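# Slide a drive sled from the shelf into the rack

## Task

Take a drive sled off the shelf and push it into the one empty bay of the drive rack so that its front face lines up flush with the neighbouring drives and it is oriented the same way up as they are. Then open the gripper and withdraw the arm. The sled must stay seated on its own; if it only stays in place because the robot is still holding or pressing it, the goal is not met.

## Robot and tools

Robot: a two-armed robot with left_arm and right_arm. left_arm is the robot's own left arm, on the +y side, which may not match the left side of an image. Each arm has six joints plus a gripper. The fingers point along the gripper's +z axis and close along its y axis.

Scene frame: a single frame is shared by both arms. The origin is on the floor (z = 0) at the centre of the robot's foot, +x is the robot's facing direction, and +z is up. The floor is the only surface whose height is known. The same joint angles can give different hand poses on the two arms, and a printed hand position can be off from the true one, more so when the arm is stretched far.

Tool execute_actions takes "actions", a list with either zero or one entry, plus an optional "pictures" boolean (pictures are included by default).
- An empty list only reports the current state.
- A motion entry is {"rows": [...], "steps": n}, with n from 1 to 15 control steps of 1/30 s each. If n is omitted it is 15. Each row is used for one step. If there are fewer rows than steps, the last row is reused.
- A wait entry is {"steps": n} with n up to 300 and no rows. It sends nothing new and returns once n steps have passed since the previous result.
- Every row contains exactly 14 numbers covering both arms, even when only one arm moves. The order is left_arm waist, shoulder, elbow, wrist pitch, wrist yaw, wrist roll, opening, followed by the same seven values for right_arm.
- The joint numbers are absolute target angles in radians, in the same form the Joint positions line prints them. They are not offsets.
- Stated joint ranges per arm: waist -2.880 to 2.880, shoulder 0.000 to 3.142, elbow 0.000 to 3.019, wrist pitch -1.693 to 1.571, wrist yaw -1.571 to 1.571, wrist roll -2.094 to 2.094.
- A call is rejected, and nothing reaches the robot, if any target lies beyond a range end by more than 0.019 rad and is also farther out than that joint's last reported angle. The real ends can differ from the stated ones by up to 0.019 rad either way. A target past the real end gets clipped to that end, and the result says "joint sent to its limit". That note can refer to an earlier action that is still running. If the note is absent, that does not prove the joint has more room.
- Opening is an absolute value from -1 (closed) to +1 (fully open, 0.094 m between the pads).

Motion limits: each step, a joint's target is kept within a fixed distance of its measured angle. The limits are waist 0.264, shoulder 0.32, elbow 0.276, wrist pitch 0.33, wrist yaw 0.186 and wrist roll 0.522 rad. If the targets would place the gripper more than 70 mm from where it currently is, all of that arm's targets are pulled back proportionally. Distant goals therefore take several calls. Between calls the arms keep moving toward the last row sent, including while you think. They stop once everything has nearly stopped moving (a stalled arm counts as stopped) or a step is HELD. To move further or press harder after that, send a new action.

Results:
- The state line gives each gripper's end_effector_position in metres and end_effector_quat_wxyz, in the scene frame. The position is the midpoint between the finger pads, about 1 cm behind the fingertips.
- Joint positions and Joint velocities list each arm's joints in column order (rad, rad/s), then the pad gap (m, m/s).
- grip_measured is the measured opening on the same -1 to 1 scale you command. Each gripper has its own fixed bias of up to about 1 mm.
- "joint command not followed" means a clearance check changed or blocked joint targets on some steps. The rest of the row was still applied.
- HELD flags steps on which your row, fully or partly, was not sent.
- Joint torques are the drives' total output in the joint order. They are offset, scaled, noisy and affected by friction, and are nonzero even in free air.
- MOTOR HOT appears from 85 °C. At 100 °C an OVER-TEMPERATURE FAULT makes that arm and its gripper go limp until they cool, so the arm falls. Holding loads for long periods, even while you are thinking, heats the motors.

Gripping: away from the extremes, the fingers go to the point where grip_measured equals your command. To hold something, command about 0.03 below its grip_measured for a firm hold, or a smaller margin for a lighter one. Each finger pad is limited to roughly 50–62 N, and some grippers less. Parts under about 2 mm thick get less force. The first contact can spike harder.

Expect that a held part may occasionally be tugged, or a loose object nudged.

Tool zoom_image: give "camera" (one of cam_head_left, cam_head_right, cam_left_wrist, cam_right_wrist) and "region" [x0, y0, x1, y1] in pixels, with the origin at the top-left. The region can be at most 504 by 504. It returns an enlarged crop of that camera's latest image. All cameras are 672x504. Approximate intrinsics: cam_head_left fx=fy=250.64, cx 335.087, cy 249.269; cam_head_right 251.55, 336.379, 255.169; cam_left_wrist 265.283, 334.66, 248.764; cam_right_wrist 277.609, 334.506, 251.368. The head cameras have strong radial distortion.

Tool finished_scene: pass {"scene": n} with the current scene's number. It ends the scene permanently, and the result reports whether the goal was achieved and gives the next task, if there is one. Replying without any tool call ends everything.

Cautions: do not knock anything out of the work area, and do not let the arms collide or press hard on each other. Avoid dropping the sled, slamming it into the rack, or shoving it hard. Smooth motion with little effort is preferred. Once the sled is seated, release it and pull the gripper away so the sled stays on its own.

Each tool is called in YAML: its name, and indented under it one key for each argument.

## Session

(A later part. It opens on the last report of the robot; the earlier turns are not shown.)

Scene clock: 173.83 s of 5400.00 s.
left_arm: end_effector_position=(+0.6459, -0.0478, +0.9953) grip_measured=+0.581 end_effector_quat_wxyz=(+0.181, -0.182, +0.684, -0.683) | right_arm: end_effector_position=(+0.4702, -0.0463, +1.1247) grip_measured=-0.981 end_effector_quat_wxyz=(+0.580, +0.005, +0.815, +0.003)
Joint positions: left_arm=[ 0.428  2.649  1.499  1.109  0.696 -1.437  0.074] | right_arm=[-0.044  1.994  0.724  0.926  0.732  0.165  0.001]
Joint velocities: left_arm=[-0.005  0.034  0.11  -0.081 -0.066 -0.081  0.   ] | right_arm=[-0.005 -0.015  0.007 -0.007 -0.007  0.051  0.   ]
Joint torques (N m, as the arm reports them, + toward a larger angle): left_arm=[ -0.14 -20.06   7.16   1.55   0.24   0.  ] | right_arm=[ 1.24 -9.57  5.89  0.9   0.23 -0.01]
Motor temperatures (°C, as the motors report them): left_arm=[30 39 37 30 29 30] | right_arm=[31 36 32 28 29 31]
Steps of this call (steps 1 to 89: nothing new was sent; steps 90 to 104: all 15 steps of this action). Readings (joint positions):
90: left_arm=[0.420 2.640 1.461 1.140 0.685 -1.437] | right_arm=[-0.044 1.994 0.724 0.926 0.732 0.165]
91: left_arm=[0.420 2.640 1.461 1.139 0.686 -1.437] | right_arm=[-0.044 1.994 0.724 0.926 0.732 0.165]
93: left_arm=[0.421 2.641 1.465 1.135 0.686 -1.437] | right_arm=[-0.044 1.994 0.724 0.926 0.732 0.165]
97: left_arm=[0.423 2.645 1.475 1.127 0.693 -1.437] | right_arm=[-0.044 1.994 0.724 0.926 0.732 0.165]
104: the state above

execute_actions:
  actions:
    - {"rows": [ [0.4385,2.6519,1.5483,1.0876,0.6980,-1.44,0.545,-0.041,2.01,0.75,0.912,0.735,0.175,-1.0], [0.4389,2.6528,1.5517,1.0851,0.6985,-1.44,0.545,-0.041,2.01,0.75,0.912,0.735,0.175,-1.0], [0.4393,2.6537,1.5550,1.0827,0.6991,-1.44,0.545,-0.041,2.01,0.75,0.912,0.735,0.175,-1.0], [0.4397,2.6546,1.5583,1.0803,0.6996,-1.44,0.545,-0.041,2.01,0.75,0.912,0.735,0.175,-1.0], [0.4401,2.6555,1.5617,1.0778,0.7001,-1.44,0.545,-0.041,2.01,0.75,0.912,0.735,0.175,-1.0], [0.4405,2.6564,1.5650,1.0754,0.7006,-1.44,0.545,-0.041,2.01,0.75,0.912,0.735,0.175,-1.0], [0.4409,2.6573,1.5683,1.0730,0.7011,-1.44,0.545,-0.041,2.01,0.75,0.912,0.735,0.175,-1.0], [0.4413,2.6582,1.5717,1.0705,0.7017,-1.44,0.545,-0.041,2.01,0.75,0.912,0.735,0.175,-1.0], [0.4417,2.6591,1.5750,1.0681,0.7022,-1.44,0.545,-0.041,2.01,0.75,0.912,0.735,0.175,-1.0], [0.4422,2.6600,1.5783,1.0657,0.7027,-1.44,0.545,-0.041,2.01,0.75,0.912,0.735,0.175,-1.0], [0.4426,2.6609,1.5817,1.0632,0.7032,-1.44,0.545,-0.041,2.01,0.75,0.912,0.735,0.175,-1.0], [0.4430,2.6618,1.5850,1.0608,0.7037,-1.44,0.545,-0.041,2.01,0.75,0.912,0.735,0.175,-1.0], [0.4435,2.6627,1.5883,1.0584,0.7043,-1.44,0.545,-0.041,2.01,0.75,0.912,0.735,0.175,-1.0], [0.4440,2.6636,1.5917,1.0559,0.7048,-1.44,0.545,-0.041,2.01,0.75,0.912,0.735,0.175,-1.0], [0.4446,2.6645,1.5950,1.0535,0.7053,-1.44,0.545,-0.041,2.01,0.75,0.912,0.735,0.175,-1.0] ], "steps": 15}
  pictures: false

execute_actions:
  actions:
    - {"rows": [ [0.4455,2.6654,1.5983,1.0511,0.7058,-1.44,0.545,-0.041,2.01,0.75,0.912,0.735,0.175,-1.0], [0.4460,2.6663,1.6017,1.0486,0.7063,-1.44,0.545,-0.041,2.01,0.75,0.912,0.735,0.175,-1.0], [0.4465,2.6672,1.6050,1.0462,0.7068,-1.44,0.545,-0.041,2.01,0.75,0.912,0.735,0.175,-1.0], [0.4470,2.6681,1.6083,1.0438,0.7073,-1.44,0.545,-0.041,2.01,0.75,0.912,0.735,0.175,-1.0], [0.4475,2.6690,1.6117,1.0413,0.7079,-1.44,0.545,-0.041,2.01,0.75,0.912,0.735,0.175,-1.0], [0.4480,2.6699,1.6150,1.0389,0.7084,-1.44,0.545,-0.041,2.01,0.75,0.912,0.735,0.175,-1.0], [0.4485,2.6708,1.6183,1.0365,0.7089,-1.44,0.545,-0.041,2.01,0.75,0.912,0.735,0.175,-1.0], [0.4490,2.6717,1.6217,1.0340,0.7094,-1.44,0.545,-0.041,2.01,0.75,0.912,0.735,0.175,-1.0], [0.4495,2.6726,1.6250,1.0316,0.7099,-1.44,0.545,-0.041,2.01,0.75,0.912,0.735,0.175,-1.0], [0.4500,2.6735,1.6283,1.0292,0.7104,-1.44,0.545,-0.041,2.01,0.75,0.912,0.735,0.175,-1.0], [0.4505,2.6744,1.6317,1.0267,0.7109,-1.44,0.545,-0.041,2.01,0.75,0.912,0.735,0.175,-1.0], [0.4510,2.6753,1.6350,1.0243,0.7115,-1.44,0.545,-0.041,2.01,0.75,0.912,0.735,0.175,-1.0] ], "steps": 15}

Scene clock: 178.13 s of 5400.00 s.
left_arm: end_effector_position=(+0.6594, -0.0487, +0.9956) grip_measured=+0.581 end_effector_quat_wxyz=(+0.180, -0.181, +0.684, -0.683) | right_arm: end_effector_position=(+0.4702, -0.0463, +1.1247) grip_measured=-0.981 end_effector_quat_wxyz=(+0.580, +0.005, +0.815, +0.003)
Joint positions: left_arm=[ 0.434  2.66   1.544  1.075  0.703 -1.437  0.074] | right_arm=[-0.044  1.994  0.724  0.926  0.732  0.165  0.001]
Joint velocities: left_arm=[-0.005  0.015  0.081 -0.066  0.022 -0.007 -0.001] | right_arm=[-0.005 -0.015 -0.027 -0.007 -0.037  0.007 -0.   ]
Joint torques (N m, as the arm reports them, + toward a larger angle): left_arm=[ -0.75 -20.7    7.9    1.37   0.3   -0.01] | right_arm=[ 1.26 -9.58  5.9   0.91  0.23 -0.02]
Motor temperatures (°C, as the motors report them): left_arm=[30 39 37 30 29 30] | right_arm=[31 36 32 28 29 31]
Steps of this call (steps 1 to 15: the robot went on to your last target; steps 16 to 90: nothing new was sent; then 0.80 s passed at rest; steps 91 to 105: all 15 steps of this action). Readings (joint positions):
91: left_arm=[0.428 2.651 1.506 1.104 0.696 -1.437] | right_arm=[-0.044 1.994 0.724 0.926 0.732 0.165]
92: left_arm=[0.428 2.651 1.506 1.103 0.696 -1.437] | right_arm=[-0.044 1.994 0.724 0.926 0.732 0.165]
94: left_arm=[0.428 2.652 1.510 1.100 0.696 -1.437] | right_arm=[-0.044 1.994 0.724 0.926 0.732 0.165]
98: left_arm=[0.431 2.655 1.524 1.091 0.698 -1.437] | right_arm=[-0.044 1.994 0.724 0.926 0.732 0.165]
105: the state above

Scene clock: 178.63 s of 5400.00 s.
left_arm: end_effector_position=(+0.6713, -0.0489, +0.9958) grip_measured=+0.581 end_effector_quat_wxyz=(+0.179, -0.181, +0.684, -0.683) | right_arm: end_effector_position=(+0.4702, -0.0463, +1.1247) grip_measured=-0.981 end_effector_quat_wxyz=(+0.580, +0.005, +0.815, +0.003)
Joint positions: left_arm=[ 0.44   2.671  1.585  1.044  0.712 -1.437  0.074] | right_arm=[-0.044  1.994  0.724  0.926  0.732  0.165  0.001]
Joint velocities: left_arm=[-0.005  0.015  0.017 -0.032 -0.022  0.066  0.001] | right_arm=[-0.015 -0.005  0.002  0.007 -0.007  0.022  0.001]
Joint torques (N m, as the arm reports them, + toward a larger angle): left_arm=[ -0.9  -21.12   8.21   1.2    0.19  -0.01] | right_arm=[ 1.25 -9.52  5.9   0.91  0.23 -0.01]
Motor temperatures (°C, as the motors report them): left_arm=[30 39 37 30 29 30] | right_arm=[31 36 32 28 29 31]
Steps of this call (steps 1 to 15: all 15 steps of this action). Readings (joint positions):
1: left_arm=[0.435 2.662 1.548 1.073 0.703 -1.437] | right_arm=[-0.044 1.994 0.724 0.926 0.732 0.165]
2: left_arm=[0.435 2.662 1.551 1.070 0.704 -1.437] | right_arm=[-0.044 1.994 0.724 0.926 0.732 0.165]
4: left_arm=[0.436 2.664 1.556 1.066 0.706 -1.437] | right_arm=[-0.044 1.994 0.724 0.926 0.732 0.165]
8: left_arm=[0.438 2.667 1.568 1.057 0.708 -1.437] | right_arm=[-0.044 1.994 0.724 0.926 0.732 0.165]
15: the state above

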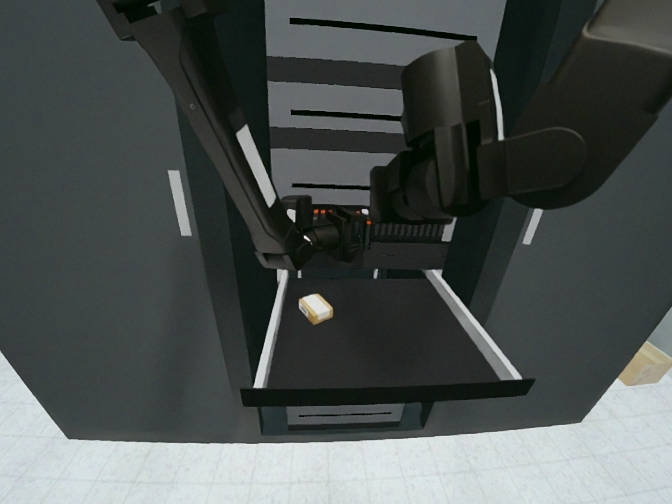

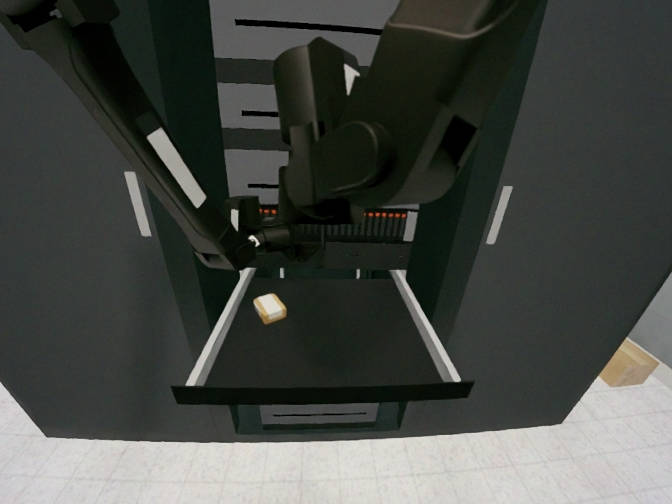

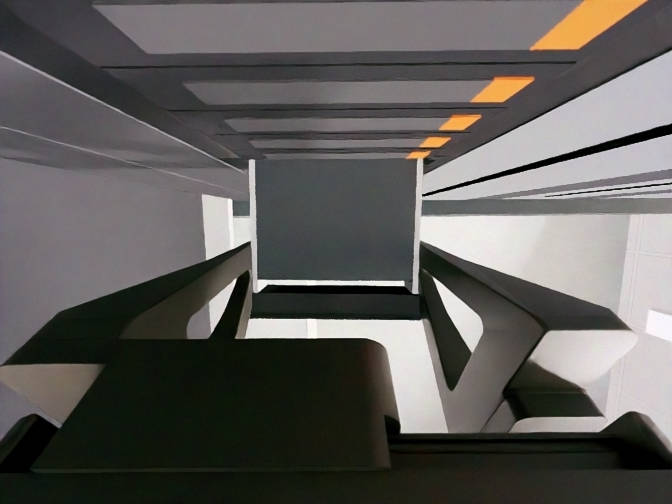

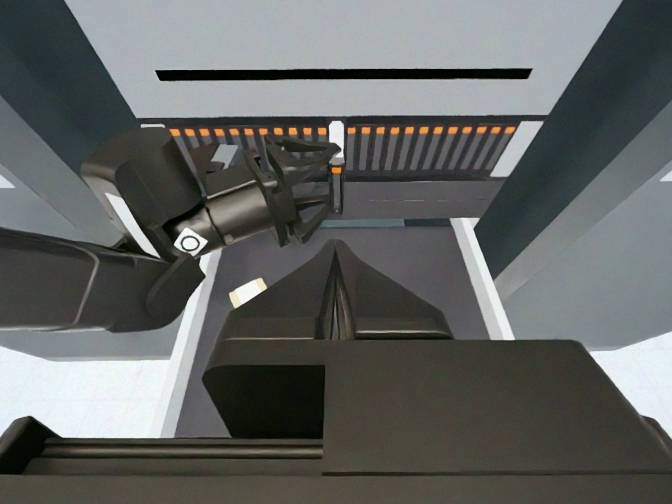

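execute_actions:
  actions:
    - {"rows": [ [0.4525,2.6760,1.6377,1.0224,0.7119,-1.44,0.545,-0.041,2.01,0.75,0.912,0.735,0.175,-1.0], [0.4529,2.6767,1.6403,1.0204,0.7123,-1.44,0.545,-0.041,2.01,0.75,0.912,0.735,0.175,-1.0], [0.4533,2.6775,1.6430,1.0185,0.7127,-1.44,0.545,-0.041,2.01,0.75,0.912,0.735,0.175,-1.0], [0.4537,2.6782,1.6456,1.0165,0.7131,-1.44,0.545,-0.041,2.01,0.75,0.912,0.735,0.175,-1.0], [0.4541,2.6789,1.6483,1.0146,0.7136,-1.44,0.545,-0.041,2.01,0.75,0.912,0.735,0.175,-1.0], [0.4545,2.6796,1.6510,1.0126,0.7140,-1.44,0.545,-0.041,2.01,0.75,0.912,0.735,0.175,-1.0], [0.4549,2.6803,1.6536,1.0107,0.7144,-1.44,0.545,-0.041,2.01,0.75,0.912,0.735,0.175,-1.0], [0.4553,2.6811,1.6563,1.0087,0.7148,-1.44,0.545,-0.041,2.01,0.75,0.912,0.735,0.175,-1.0], [0.4557,2.6818,1.6589,1.0068,0.7152,-1.44,0.545,-0.041,2.01,0.75,0.912,0.735,0.175,-1.0], [0.4560,2.6825,1.6616,1.0048,0.7156,-1.44,0.545,-0.041,2.01,0.75,0.912,0.735,0.175,-1.0] ], "steps": 15}

Scene clock: 182.27 s of 5400.00 s.
left_arm: end_effector_position=(+0.6721, -0.0490, +0.9956) grip_measured=+0.581 end_effector_quat_wxyz=(+0.179, -0.181, +0.684, -0.683) | right_arm: end_effector_position=(+0.4702, -0.0463, +1.1247) grip_measured=-0.981 end_effector_quat_wxyz=(+0.580, +0.005, +0.815, +0.003)
Joint positions: left_arm=[ 0.441  2.672  1.589  1.041  0.713 -1.436  0.074] | right_arm=[-0.044  1.994  0.724  0.926  0.732  0.165  0.001]
Joint velocities: left_arm=[-0.005 -0.015 -0.002  0.017  0.007  0.022 -0.   ] | right_arm=[ 0.005 -0.015 -0.012 -0.012 -0.022  0.037 -0.001]
Joint torques (N m, as the arm reports them, + toward a larger angle): left_arm=[ -0.78 -19.83  10.11   0.67   0.34   0.  ] | right_arm=[ 1.29 -9.59  5.88  0.93  0.23 -0.02]
Motor temperatures (°C, as the motors report them): left_arm=[30 39 37 30 29 30] | right_arm=[31 36 32 28 29 31]
Steps of this call (steps 1 to 15: the robot went on to your last target; steps 16 to 90: nothing new was sent; then 0.13 s passed at rest; steps 91 to 105: all 15 steps of this action). Readings (joint positions):
91: left_arm=[0.441 2.671 1.585 1.044 0.712 -1.437] | right_arm=[-0.044 1.994 0.724 0.926 0.732 0.165]
92: left_arm=[0.441 2.672 1.586 1.043 0.712 -1.437] | right_arm=[-0.044 1.994 0.724 0.926 0.732 0.165]
94: left_arm=[0.441 2.672 1.588 1.041 0.713 -1.437] | right_arm=[-0.044 1.994 0.724 0.926 0.732 0.165]
98: left_arm=[0.441 2.672 1.588 1.041 0.713 -1.437] | right_arm=[-0.044 1.994 0.724 0.926 0.732 0.165]
105: the state above

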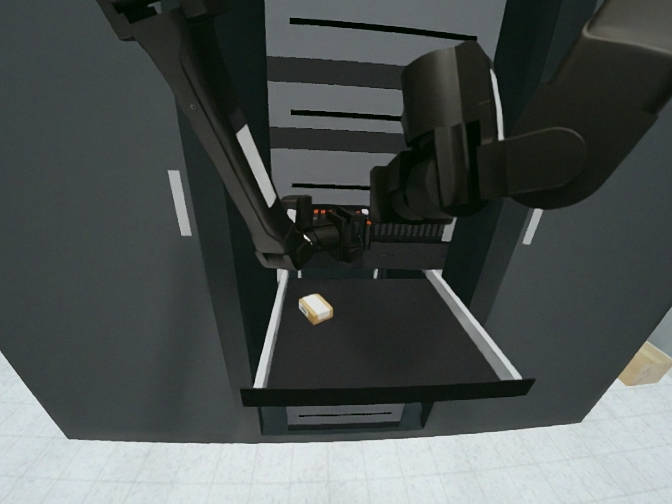

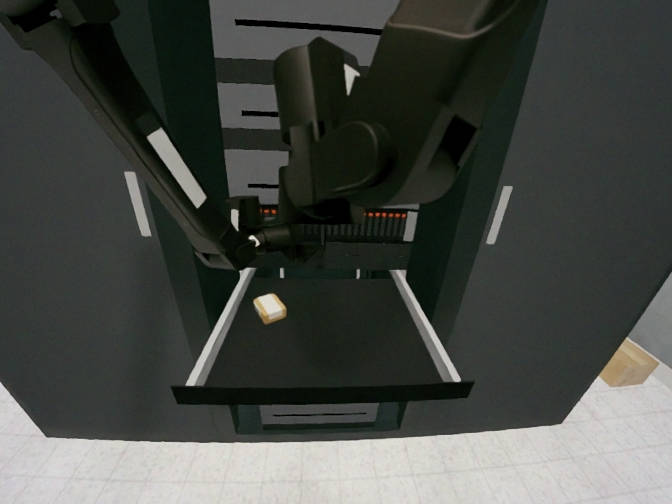

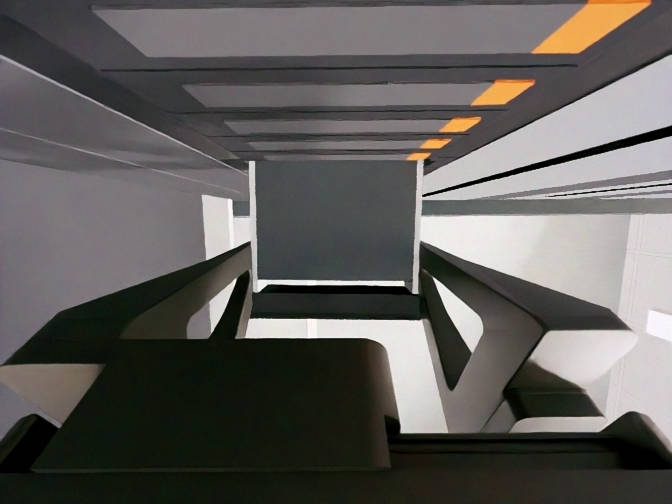

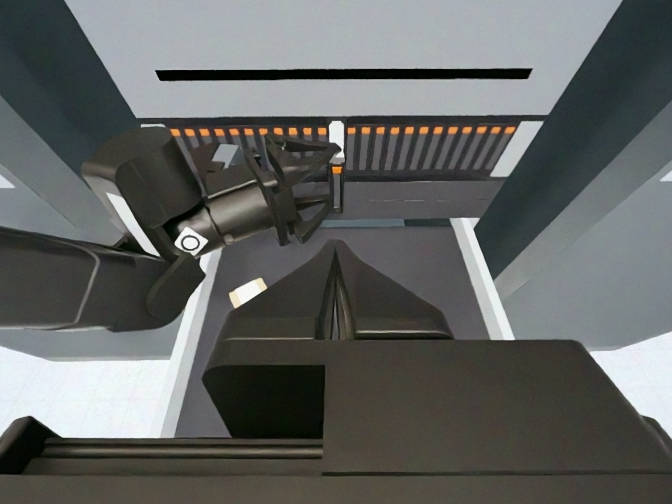

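execute_actions:
  actions:
    - {"rows": [ [0.453,2.678,1.648,1.014,0.715,-1.44,0.545,-0.041,2.01,0.75,0.912,0.735,0.175,-1.0], [0.450,2.675,1.635,1.022,0.715,-1.44,0.545,-0.041,2.01,0.75,0.912,0.735,0.175,-1.0], [0.448,2.672,1.622,1.029,0.715,-1.44,0.545,-0.041,2.01,0.75,0.912,0.735,0.175,-1.0], [0.447,2.672,1.615,1.031,0.715,-1.44,0.545,-0.041,2.01,0.75,0.912,0.735,0.175,-1.0], [0.447,2.672,1.615,1.031,0.715,-1.44,0.545,-0.041,2.01,0.75,0.912,0.735,0.175,-1.0], [0.447,2.672,1.615,1.031,0.715,-1.44,0.6,-0.041,2.01,0.75,0.912,0.735,0.175,-1.0], [0.447,2.672,1.615,1.031,0.715,-1.44,0.7,-0.041,2.01,0.75,0.912,0.735,0.175,-1.0], [0.447,2.672,1.615,1.031,0.715,-1.44,0.85,-0.041,2.01,0.75,0.912,0.735,0.175,-1.0], [0.447,2.672,1.615,1.031,0.715,-1.44,1.0,-0.041,2.01,0.75,0.912,0.735,0.175,-1.0] ], "steps": 15}

Scene clock: 184.73 s of 5400.00 s.
left_arm: end_effector_position=(+0.6721, -0.0490, +0.9956) grip_measured=+1.000 end_effector_quat_wxyz=(+0.179, -0.180, +0.684, -0.683) | right_arm: end_effector_position=(+0.4702, -0.0463, +1.1247) grip_measured=-0.981 end_effector_quat_wxyz=(+0.580, +0.005, +0.815, +0.003)
Joint positions: left_arm=[ 0.441  2.672  1.589  1.041  0.713 -1.436  0.094] | right_arm=[-0.044  1.994  0.724  0.926  0.732  0.165  0.001]
Joint velocities: left_arm=[-0.015 -0.005  0.012 -0.007 -0.022 -0.037  0.   ] | right_arm=[-0.005 -0.005  0.002  0.012 -0.066 -0.007 -0.   ]
Joint torques (N m, as the arm reports them, + toward a larger angle): left_arm=[ -1.14 -20.72   6.77   1.51   0.25  -0.02] | right_arm=[ 1.22 -9.58  5.9   0.89  0.23 -0.01]
Motor temperatures (°C, as the motors report them): left_arm=[30 39 38 30 29 30] | right_arm=[31 36 32 28 29 31]
Steps of this call (steps 1 to 15: the robot went on to your last target; steps 16 to 59: nothing new was sent; steps 60 to 74: all 15 steps of this action). Readings (joint positions):
60: left_arm=[0.441 2.672 1.589 1.041 0.713 -1.436] | right_arm=[-0.044 1.994 0.724 0.926 0.732 0.165]
61: left_arm=[0.441 2.672 1.589 1.041 0.713 -1.436] | right_arm=[-0.044 1.994 0.724 0.926 0.732 0.165]
63: left_arm=[0.441 2.672 1.589 1.041 0.713 -1.436] | right_arm=[-0.044 1.994 0.724 0.926 0.732 0.165]
67: left_arm=[0.441 2.672 1.589 1.041 0.713 -1.436] | right_arm=[-0.044 1.994 0.724 0.926 0.732 0.165]
74: the state above

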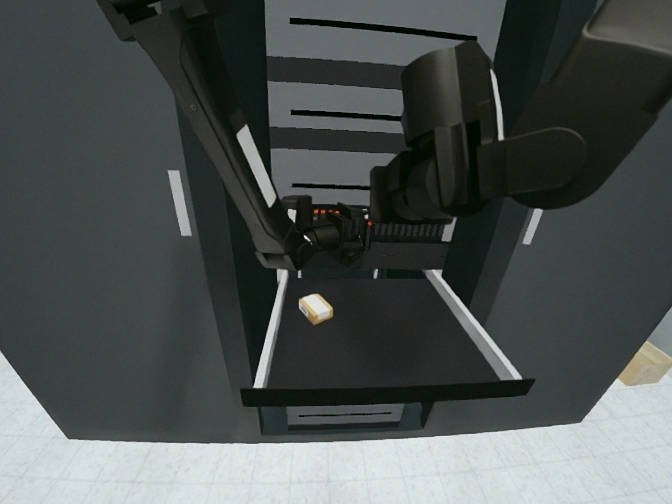

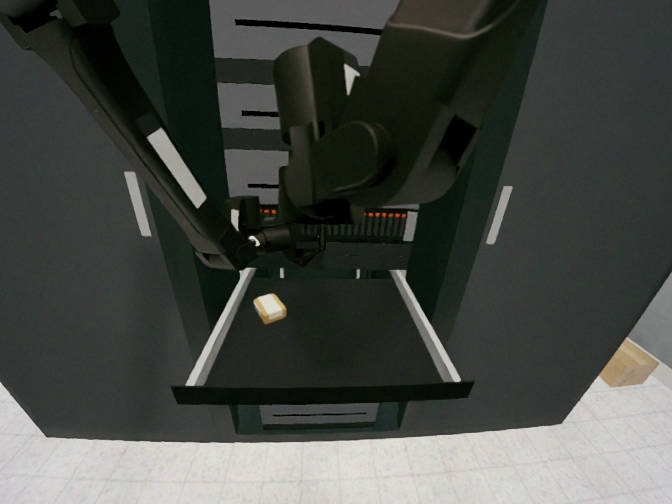

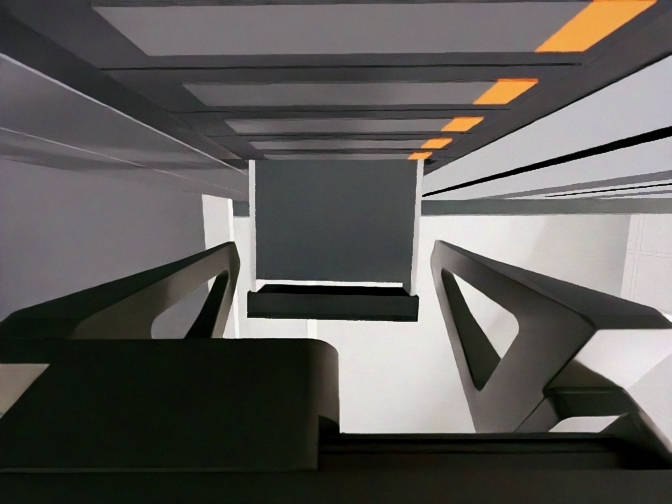

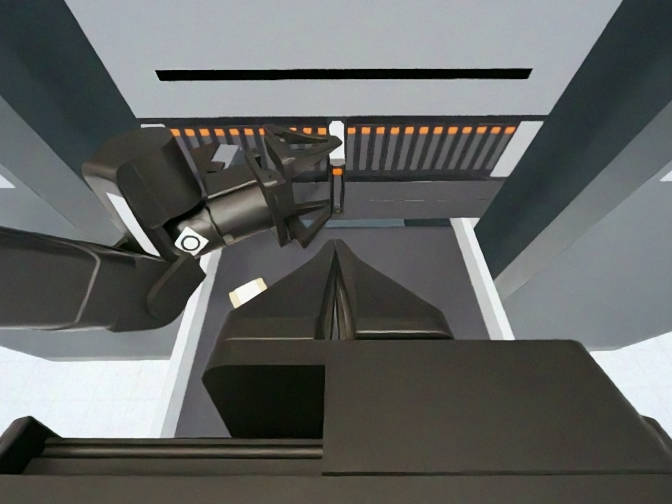

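execute_actions:
  actions:
    - {"rows": [ [0.447,2.640,1.595,1.065,0.715,-1.44,1.0,-0.041,2.01,0.75,0.912,0.735,0.175,-1.0], [0.447,2.633,1.584,1.076,0.715,-1.44,1.0,-0.041,2.01,0.75,0.912,0.735,0.175,-1.0], [0.447,2.631,1.575,1.083,0.715,-1.44,1.0,-0.041,2.01,0.75,0.912,0.735,0.175,-1.0], [0.447,2.6285,1.566,1.090,0.715,-1.44,1.0,-0.041,2.01,0.75,0.912,0.735,0.175,-1.0], [0.447,2.626,1.557,1.097,0.715,-1.44,1.0,-0.041,2.01,0.75,0.912,0.735,0.175,-1.0], [0.447,2.6235,1.548,1.103,0.715,-1.44,1.0,-0.041,2.01,0.75,0.912,0.735,0.175,-1.0], [0.447,2.621,1.539,1.110,0.715,-1.44,1.0,-0.041,2.01,0.75,0.912,0.735,0.175,-1.0], [0.447,2.6185,1.530,1.117,0.715,-1.44,1.0,-0.041,2.01,0.75,0.912,0.735,0.175,-1.0], [0.447,2.616,1.521,1.123,0.715,-1.44,1.0,-0.041,2.01,0.75,0.912,0.735,0.175,-1.0], [0.447,2.6135,1.512,1.130,0.715,-1.44,1.0,-0.041,2.01,0.75,0.912,0.735,0.175,-1.0], [0.447,2.611,1.503,1.137,0.715,-1.44,1.0,-0.041,2.01,0.75,0.912,0.735,0.175,-1.0], [0.447,2.6085,1.494,1.143,0.715,-1.44,1.0,-0.041,2.01,0.75,0.912,0.735,0.175,-1.0], [0.447,2.606,1.485,1.150,0.715,-1.44,1.0,-0.041,2.01,0.75,0.912,0.735,0.175,-1.0], [0.447,2.6035,1.477,1.157,0.715,-1.44,1.0,-0.041,2.01,0.75,0.912,0.735,0.175,-1.0], [0.447,2.602,1.470,1.163,0.715,-1.44,1.0,-0.041,2.01,0.75,0.912,0.735,0.175,-1.0] ], "steps": 15}

Scene clock: 198.47 s of 5400.00 s.
left_arm: end_effector_position=(+0.6460, -0.0388, +0.9998) grip_measured=+1.000 end_effector_quat_wxyz=(+0.181, -0.179, +0.683, -0.684) | right_arm: end_effector_position=(+0.4702, -0.0463, +1.1247) grip_measured=-0.981 end_effector_quat_wxyz=(+0.580, +0.005, +0.815, +0.003)
Joint positions: left_arm=[ 0.441  2.636  1.482  1.117  0.713 -1.436  0.094] | right_arm=[-0.044  1.994  0.724  0.926  0.732  0.165  0.001]
Joint velocities: left_arm=[-0.005 -0.044 -0.227  0.198  0.022 -0.022  0.   ] | right_arm=[ 0.005 -0.005  0.002 -0.007 -0.022 -0.081 -0.   ]
Joint torques (N m, as the arm reports them, + toward a larger angle): left_arm=[ -0.86 -22.16   4.58   3.13   0.28   0.  ] | right_arm=[ 1.23 -9.58  5.89  0.89  0.24 -0.01]
Motor temperatures (°C, as the motors report them): left_arm=[30 40 37 30 29 30] | right_arm=[31 36 32 28 29 31]
Steps of this call (steps 1 to 15: the robot went on to your last target; steps 16 to 90: nothing new was sent; then 10.23 s passed at rest; steps 91 to 105: all 15 steps of this action). Readings (joint positions):
91: left_arm=[0.441 2.672 1.588 1.041 0.713 -1.436] | right_arm=[-0.044 1.994 0.724 0.926 0.732 0.165]
92: left_arm=[0.441 2.672 1.587 1.041 0.713 -1.436] | right_arm=[-0.044 1.994 0.724 0.926 0.732 0.165]
94: left_arm=[0.441 2.668 1.578 1.045 0.713 -1.436] | right_arm=[-0.044 1.994 0.724 0.926 0.732 0.165]
98: left_arm=[0.441 2.654 1.544 1.070 0.713 -1.436] | right_arm=[-0.044 1.994 0.724 0.926 0.732 0.165]
105: the state above

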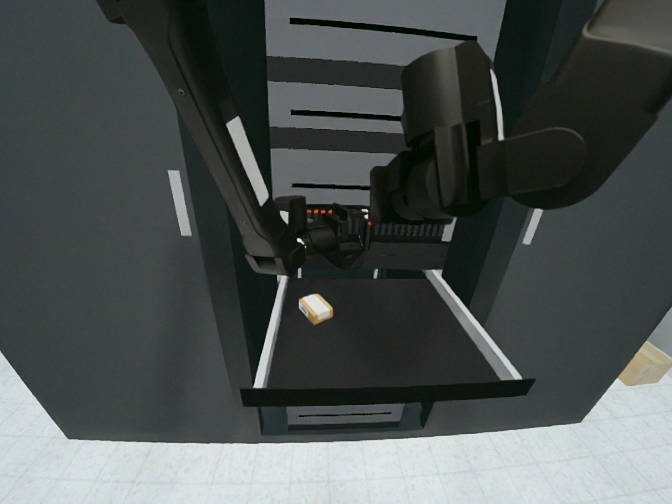

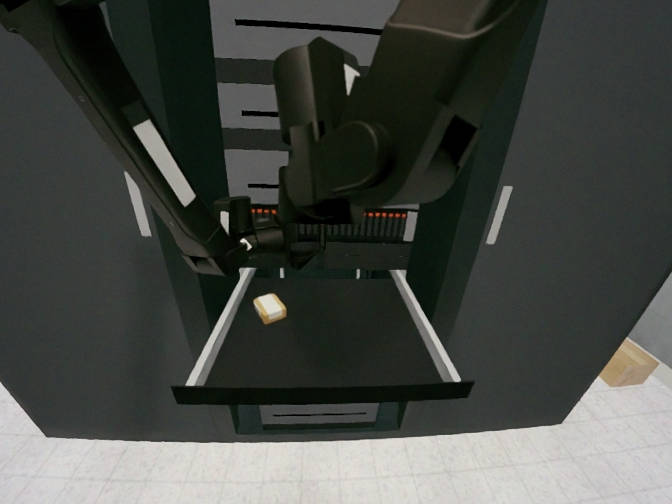

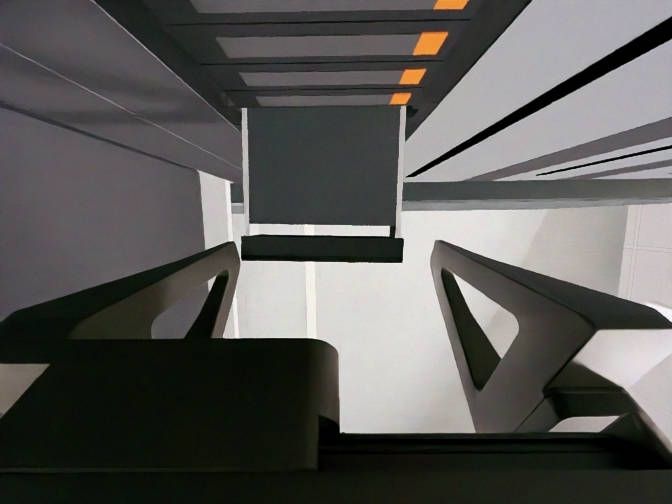

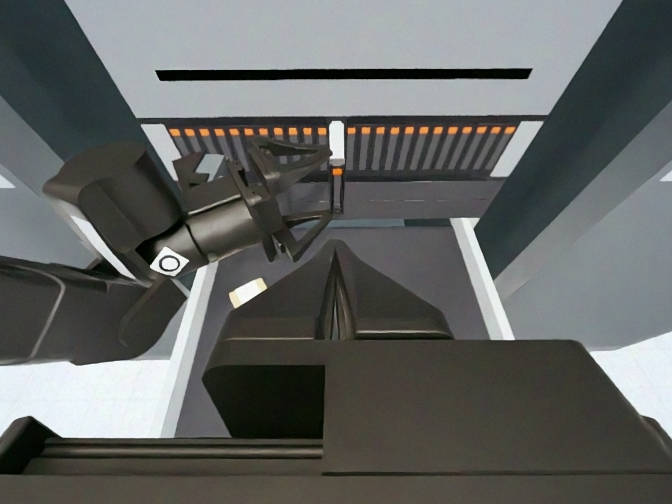

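execute_actions:
  actions:
    - {"rows": [ [0.447,2.602,1.462,1.169,0.715,-1.44,1.0,-0.041,2.01,0.75,0.912,0.735,0.175,-1.0], [0.447,2.602,1.454,1.175,0.715,-1.44,1.0,-0.041,2.01,0.75,0.912,0.735,0.175,-1.0], [0.447,2.602,1.446,1.181,0.715,-1.44,1.0,-0.041,2.01,0.75,0.912,0.735,0.175,-1.0], [0.447,2.602,1.438,1.187,0.715,-1.44,1.0,-0.041,2.01,0.75,0.912,0.735,0.175,-1.0], [0.447,2.601,1.430,1.193,0.715,-1.44,1.0,-0.041,2.01,0.75,0.912,0.735,0.175,-1.0], [0.447,2.599,1.422,1.199,0.715,-1.44,1.0,-0.041,2.01,0.75,0.912,0.735,0.175,-1.0], [0.447,2.597,1.414,1.205,0.715,-1.44,1.0,-0.041,2.01,0.75,0.912,0.735,0.175,-1.0], [0.447,2.595,1.406,1.211,0.715,-1.44,1.0,-0.041,2.01,0.75,0.912,0.735,0.175,-1.0], [0.447,2.593,1.398,1.217,0.715,-1.44,1.0,-0.041,2.01,0.75,0.912,0.735,0.175,-1.0], [0.447,2.591,1.390,1.223,0.715,-1.44,1.0,-0.041,2.01,0.75,0.912,0.735,0.175,-1.0], [0.447,2.589,1.382,1.229,0.715,-1.44,1.0,-0.041,2.01,0.75,0.912,0.735,0.175,-1.0], [0.447,2.587,1.374,1.235,0.715,-1.44,1.0,-0.041,2.01,0.75,0.912,0.735,0.175,-1.0], [0.447,2.585,1.366,1.241,0.715,-1.44,1.0,-0.041,2.01,0.75,0.912,0.735,0.175,-1.0], [0.447,2.583,1.358,1.247,0.715,-1.44,1.0,-0.041,2.01,0.75,0.912,0.735,0.175,-1.0], [0.447,2.581,1.350,1.253,0.715,-1.44,1.0,-0.041,2.01,0.75,0.912,0.735,0.175,-1.0] ], "steps": 15}
  pictures: false

Scene clock: 200.77 s of 5400.00 s.
left_arm: end_effector_position=(+0.6085, -0.0265, +0.9911) grip_measured=+1.000 end_effector_quat_wxyz=(+0.177, -0.183, +0.686, -0.682) | right_arm: end_effector_position=(+0.4702, -0.0463, +1.1247) grip_measured=-0.981 end_effector_quat_wxyz=(+0.580, +0.005, +0.815, +0.003)
Joint positions: left_arm=[ 0.441  2.618  1.362  1.206  0.713 -1.436  0.094] | right_arm=[-0.044  1.994  0.724  0.926  0.732  0.165  0.001]
Joint velocities: left_arm=[-0.005 -0.063 -0.247  0.168  0.037 -0.022  0.   ] | right_arm=[-0.005 -0.015 -0.002 -0.002  0.007  0.022  0.   ]
Joint torques (N m, as the arm reports them, + toward a larger angle): left_arm=[ -0.72 -21.7    3.84   3.4    0.31   0.  ] | right_arm=[ 1.34 -9.6   5.89  0.92  0.24 -0.01]
Motor temperatures (°C, as the motors report them): left_arm=[30 40 37 31 29 30] | right_arm=[31 36 32 28 29 31]
Steps of this call (steps 1 to 30: the robot went on to your last target; steps 31 to 54: nothing new was sent; steps 55 to 69: all 15 steps of this action). Readings (joint positions):
55: left_arm=[0.441 2.633 1.466 1.130 0.713 -1.436] | right_arm=[-0.044 1.994 0.724 0.926 0.732 0.165]
56: left_arm=[0.441 2.633 1.464 1.133 0.713 -1.436] | right_arm=[-0.044 1.994 0.724 0.926 0.732 0.165]
58: left_arm=[0.441 2.631 1.453 1.143 0.713 -1.436] | right_arm=[-0.044 1.994 0.724 0.926 0.732 0.165]
62: left_arm=[0.441 2.626 1.421 1.166 0.713 -1.436] | right_arm=[-0.044 1.994 0.724 0.926 0.732 0.165]
69: the state above

execute_actions:
  actions:
    - {"rows": [ [0.447,2.557,1.315,1.244,0.674,-1.44,1.0,-0.046,2.020,0.760,0.914,0.730,0.173,-1.0], [0.447,2.534,1.280,1.235,0.633,-1.44,1.0,-0.051,2.029,0.770,0.915,0.725,0.170,-1.0], [0.447,2.510,1.245,1.226,0.592,-1.44,1.0,-0.057,2.039,0.781,0.917,0.720,0.168,-1.0], [0.447,2.486,1.209,1.218,0.551,-1.44,1.0,-0.062,2.049,0.791,0.919,0.715,0.166,-1.0], [0.447,2.462,1.174,1.209,0.510,-1.44,1.0,-0.067,2.058,0.801,0.920,0.711,0.164,-1.0], [0.447,2.439,1.139,1.200,0.469,-1.44,1.0,-0.072,2.068,0.811,0.922,0.706,0.161,-1.0], [0.447,2.415,1.104,1.191,0.428,-1.44,1.0,-0.078,2.078,0.821,0.924,0.701,0.159,-1.0], [0.447,2.391,1.069,1.182,0.387,-1.44,1.0,-0.083,2.087,0.832,0.925,0.696,0.157,-1.0], [0.447,2.367,1.034,1.173,0.346,-1.44,1.0,-0.088,2.097,0.842,0.927,0.691,0.155,-1.0], [0.447,2.344,0.999,1.164,0.305,-1.44,1.0,-0.093,2.107,0.852,0.929,0.686,0.152,-1.0], [0.447,2.320,0.964,1.155,0.264,-1.44,1.0,-0.099,2.116,0.862,0.930,0.681,0.150,-1.0], [0.447,2.296,0.928,1.147,0.223,-1.44,1.0,-0.104,2.126,0.873,0.932,0.676,0.148,-1.0], [0.447,2.272,0.893,1.138,0.182,-1.44,1.0,-0.109,2.135,0.883,0.934,0.672,0.145,-1.0], [0.447,2.249,0.858,1.129,0.141,-1.44,1.0,-0.114,2.145,0.893,0.936,0.667,0.143,-1.0], [0.447,2.225,0.823,1.120,0.100,-1.44,1.0,-0.119,2.155,0.903,0.937,0.662,0.141,-1.0] ], "steps": 15}

Scene clock: 211.67 s of 5400.00 s.
left_arm: end_effector_position=(+0.5663, +0.0881, +1.0387) grip_measured=+1.000 end_effector_quat_wxyz=(-0.305, +0.405, -0.683, +0.526) | right_arm: end_effector_position=(+0.5113, -0.0315, +1.0913) grip_measured=-0.981 end_effector_quat_wxyz=(+0.576, +0.004, +0.818, +0.012)
Joint positions: left_arm=[ 0.442  2.282  0.888  1.159  0.139 -1.436  0.094] | right_arm=[-0.092  2.121  0.854  0.926  0.67   0.158  0.001]
Joint velocities: left_arm=[ 0.005 -0.747 -0.974 -0.252 -1.062  0.007  0.   ] | right_arm=[-0.19   0.269  0.291 -0.002 -0.11  -0.022  0.   ]
Joint torques (N m, as the arm reports them, + toward a larger angle): left_arm=[ -1.17 -16.28   2.06   1.4    0.23  -0.01] | right_arm=[ -0.1  -10.85   6.33   2.02  -0.01  -0.18]
Motor temperatures (°C, as the motors report them): left_arm=[30 40 36 31 29 30] | right_arm=[31 36 32 28 29 31]
Steps of this call (steps 1 to 30: the robot went on to your last target; steps 31 to 90: nothing new was sent; then 7.40 s passed at rest; steps 91 to 105: all 15 steps of this action). Readings (joint positions):
91: left_arm=[0.441 2.608 1.343 1.219 0.697 -1.436] | right_arm=[-0.044 1.995 0.724 0.926 0.732 0.165]
92: left_arm=[0.441 2.601 1.329 1.219 0.666 -1.436] | right_arm=[-0.044 1.996 0.726 0.926 0.731 0.165]
94: left_arm=[0.442 2.570 1.272 1.219 0.588 -1.436] | right_arm=[-0.044 2.007 0.736 0.926 0.723 0.165]
98: left_arm=[0.442 2.474 1.124 1.212 0.426 -1.436] | right_arm=[-0.051 2.048 0.780 0.926 0.703 0.165]
105: the state above

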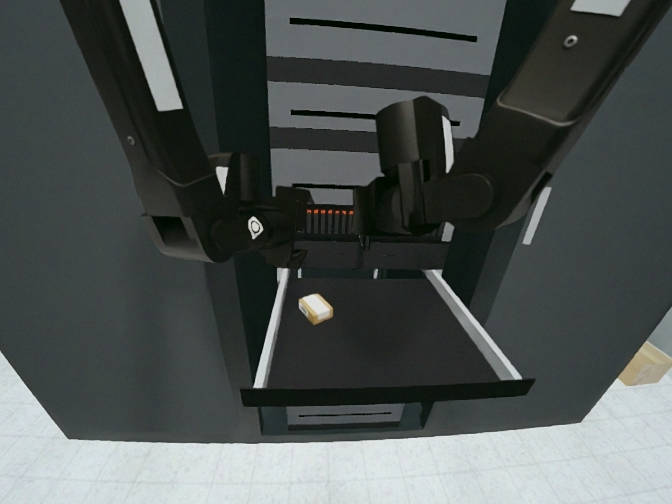

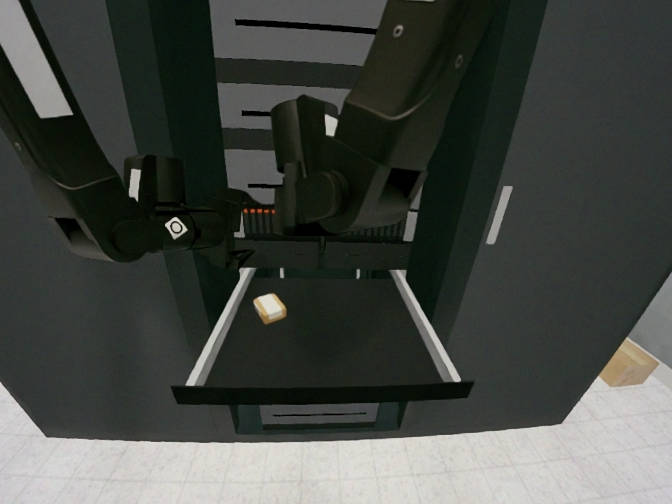

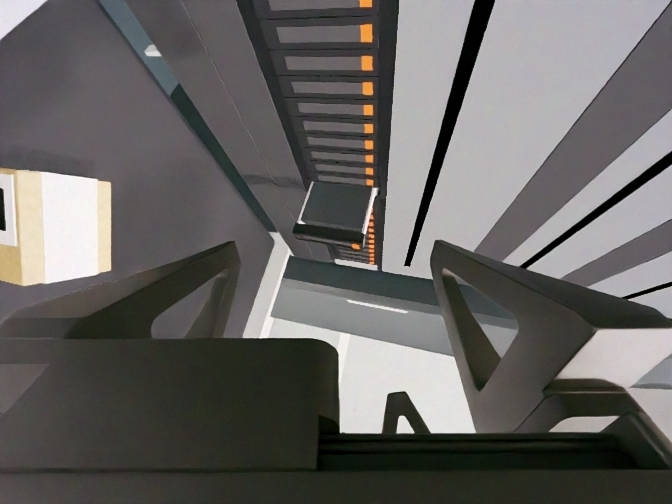

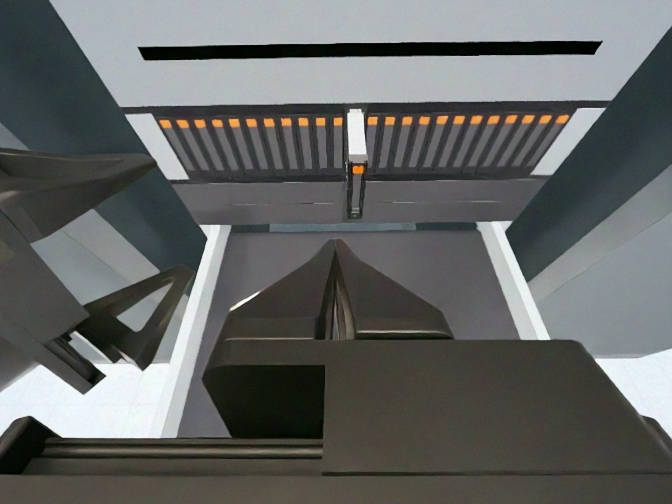

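execute_actions:
  actions:
    - {"rows": [ [0.447,2.225,0.823,1.120,0.100,-1.44,1.0,-0.128,2.169,0.918,0.940,0.655,0.138,-1.0], [0.447,2.225,0.823,1.120,0.100,-1.44,1.0,-0.136,2.184,0.934,0.942,0.647,0.134,-1.0], [0.447,2.225,0.823,1.120,0.100,-1.44,1.0,-0.145,2.198,0.949,0.945,0.640,0.131,-1.0], [0.447,2.225,0.823,1.120,0.100,-1.44,1.0,-0.154,2.213,0.964,0.947,0.633,0.127,-1.0], [0.447,2.225,0.823,1.120,0.100,-1.44,1.0,-0.163,2.227,0.980,0.950,0.625,0.124,-1.0], [0.447,2.225,0.823,1.120,0.100,-1.44,1.0,-0.171,2.242,0.995,0.952,0.618,0.121,-1.0], [0.447,2.225,0.823,1.120,0.100,-1.44,1.0,-0.180,2.256,1.010,0.955,0.611,0.117,-1.0], [0.447,2.225,0.823,1.120,0.100,-1.44,1.0,-0.189,2.271,1.026,0.957,0.603,0.114,-1.0], [0.447,2.225,0.823,1.120,0.100,-1.44,1.0,-0.198,2.285,1.041,0.960,0.596,0.110,-1.0], [0.447,2.225,0.823,1.120,0.100,-1.44,1.0,-0.206,2.300,1.056,0.962,0.589,0.107,-1.0], [0.447,2.225,0.823,1.120,0.100,-1.44,1.0,-0.215,2.314,1.072,0.965,0.581,0.104,-1.0], [0.447,2.225,0.823,1.120,0.100,-1.44,1.0,-0.224,2.329,1.087,0.967,0.574,0.100,-1.0], [0.447,2.225,0.823,1.120,0.100,-1.44,1.0,-0.233,2.343,1.102,0.970,0.567,0.097,-1.0], [0.447,2.225,0.823,1.120,0.100,-1.44,1.0,-0.241,2.358,1.118,0.972,0.559,0.093,-1.0], [0.447,2.225,0.823,1.120,0.100,-1.44,1.0,-0.250,2.372,1.133,0.975,0.552,0.090,-1.0] ], "steps": 15}
  pictures: false

execute_actions:
  actions:
    - {"steps": 12}

Scene clock: 214.30 s of 5400.00 s.
left_arm: end_effector_position=(+0.5480, +0.1023, +1.0441) grip_measured=+1.000 end_effector_quat_wxyz=(-0.305, +0.421, -0.688, +0.506) | right_arm: end_effector_position=(+0.5921, -0.0442, +1.0305) grip_measured=-0.981 end_effector_quat_wxyz=(+0.579, +0.011, +0.816, +0.010)
Joint positions: left_arm=[ 0.443  2.228  0.815  1.14   0.104 -1.436  0.094] | right_arm=[-0.219  2.327  1.076  0.946  0.562  0.114  0.001]
Joint velocities: left_arm=[-0.005 -0.005  0.002 -0.017 -0.095  0.007  0.   ] | right_arm=[-0.298  0.435  0.393  0.071 -0.198 -0.081 -0.   ]
Joint torques (N m, as the arm reports them, + toward a larger angle): left_arm=[ -0.24 -14.98   3.22   1.16   0.     0.01] | right_arm=[  0.35 -12.95   6.33   2.62  -0.03  -0.16]
Motor temperatures (°C, as the motors report them): left_arm=[30 40 36 31 29 30] | right_arm=[31 37 32 28 29 31]
Steps of this call (steps 1 to 30: the robot went on to your last target; steps 31 to 64: nothing new was sent; steps 65 to 79: all 15 steps of this action). Readings (joint positions):
65: left_arm=[0.443 2.228 0.815 1.140 0.104 -1.436] | right_arm=[-0.109 2.144 0.876 0.926 0.662 0.151]
66: left_arm=[0.443 2.228 0.815 1.140 0.104 -1.436] | right_arm=[-0.110 2.147 0.879 0.926 0.657 0.150]
68: left_arm=[0.443 2.228 0.815 1.140 0.104 -1.436] | right_arm=[-0.115 2.160 0.898 0.926 0.642 0.146]
72: left_arm=[0.443 2.228 0.815 1.140 0.104 -1.436] | right_arm=[-0.145 2.217 0.969 0.932 0.612 0.136]
79: the state above

Scene clock: 214.70 s of 5400.00 s.
left_arm: end_effector_position=(+0.5480, +0.1023, +1.0441) grip_measured=+1.000 end_effector_quat_wxyz=(-0.305, +0.421, -0.688, +0.506) | right_arm: end_effector_position=(+0.6019, -0.0565, +1.0132) grip_measured=-0.981 end_effector_quat_wxyz=(+0.575, +0.013, +0.818, -0.001)
Joint positions: left_arm=[ 0.443  2.228  0.815  1.14   0.104 -1.436  0.094] | right_arm=[-0.247  2.368  1.105  0.951  0.554  0.101  0.001]
Joint velocities: left_arm=[-0.024 -0.005 -0.007 -0.012 -0.022  0.007  0.   ] | right_arm=[-0.015 -0.015 -0.012  0.002  0.037 -0.051  0.   ]
Joint torques (N m, as the arm reports them, + toward a larger angle): left_arm=[ -0.53 -14.75   3.1    1.34   0.03   0.  ] | right_arm=[  1.19 -14.09   6.01   2.61  -0.02  -0.2 ]
Motor temperatures (°C, as the motors report them): left_arm=[30 40 36 31 29 30] | right_arm=[31 37 32 28 29 31]
Steps of this call (steps 1 to 12: the robot went on to your last target). Readings (joint positions):
1: left_arm=[0.443 2.228 0.815 1.140 0.104 -1.436] | right_arm=[-0.228 2.341 1.089 0.948 0.557 0.111]
2: left_arm=[0.443 2.228 0.815 1.140 0.104 -1.436] | right_arm=[-0.236 2.353 1.099 0.948 0.556 0.109]
4: left_arm=[0.443 2.228 0.815 1.140 0.104 -1.436] | right_arm=[-0.245 2.365 1.105 0.948 0.555 0.106]
8: left_arm=[0.443 2.228 0.815 1.140 0.104 -1.436] | right_arm=[-0.247 2.368 1.105 0.950 0.555 0.103]
12: the state above

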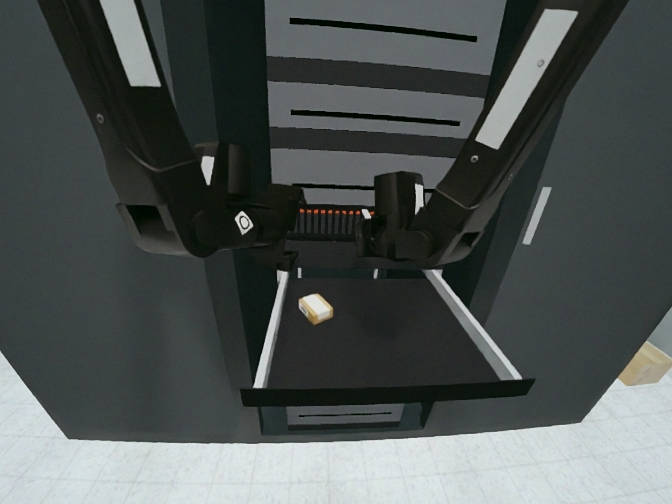

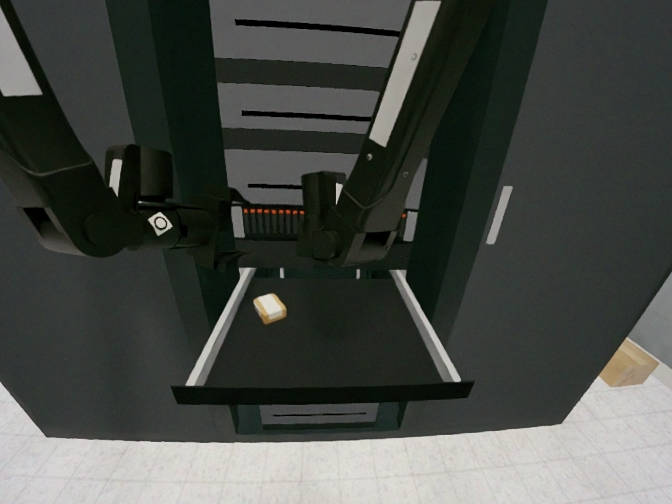

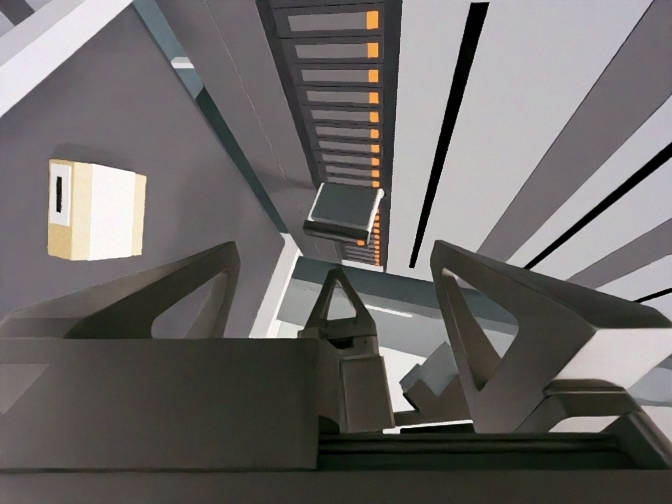

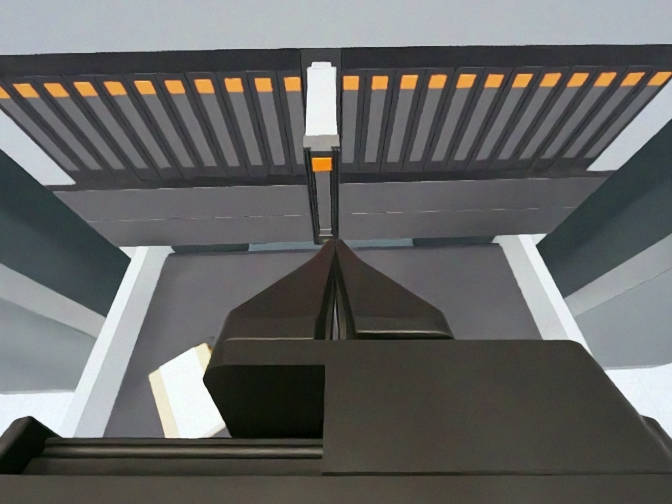

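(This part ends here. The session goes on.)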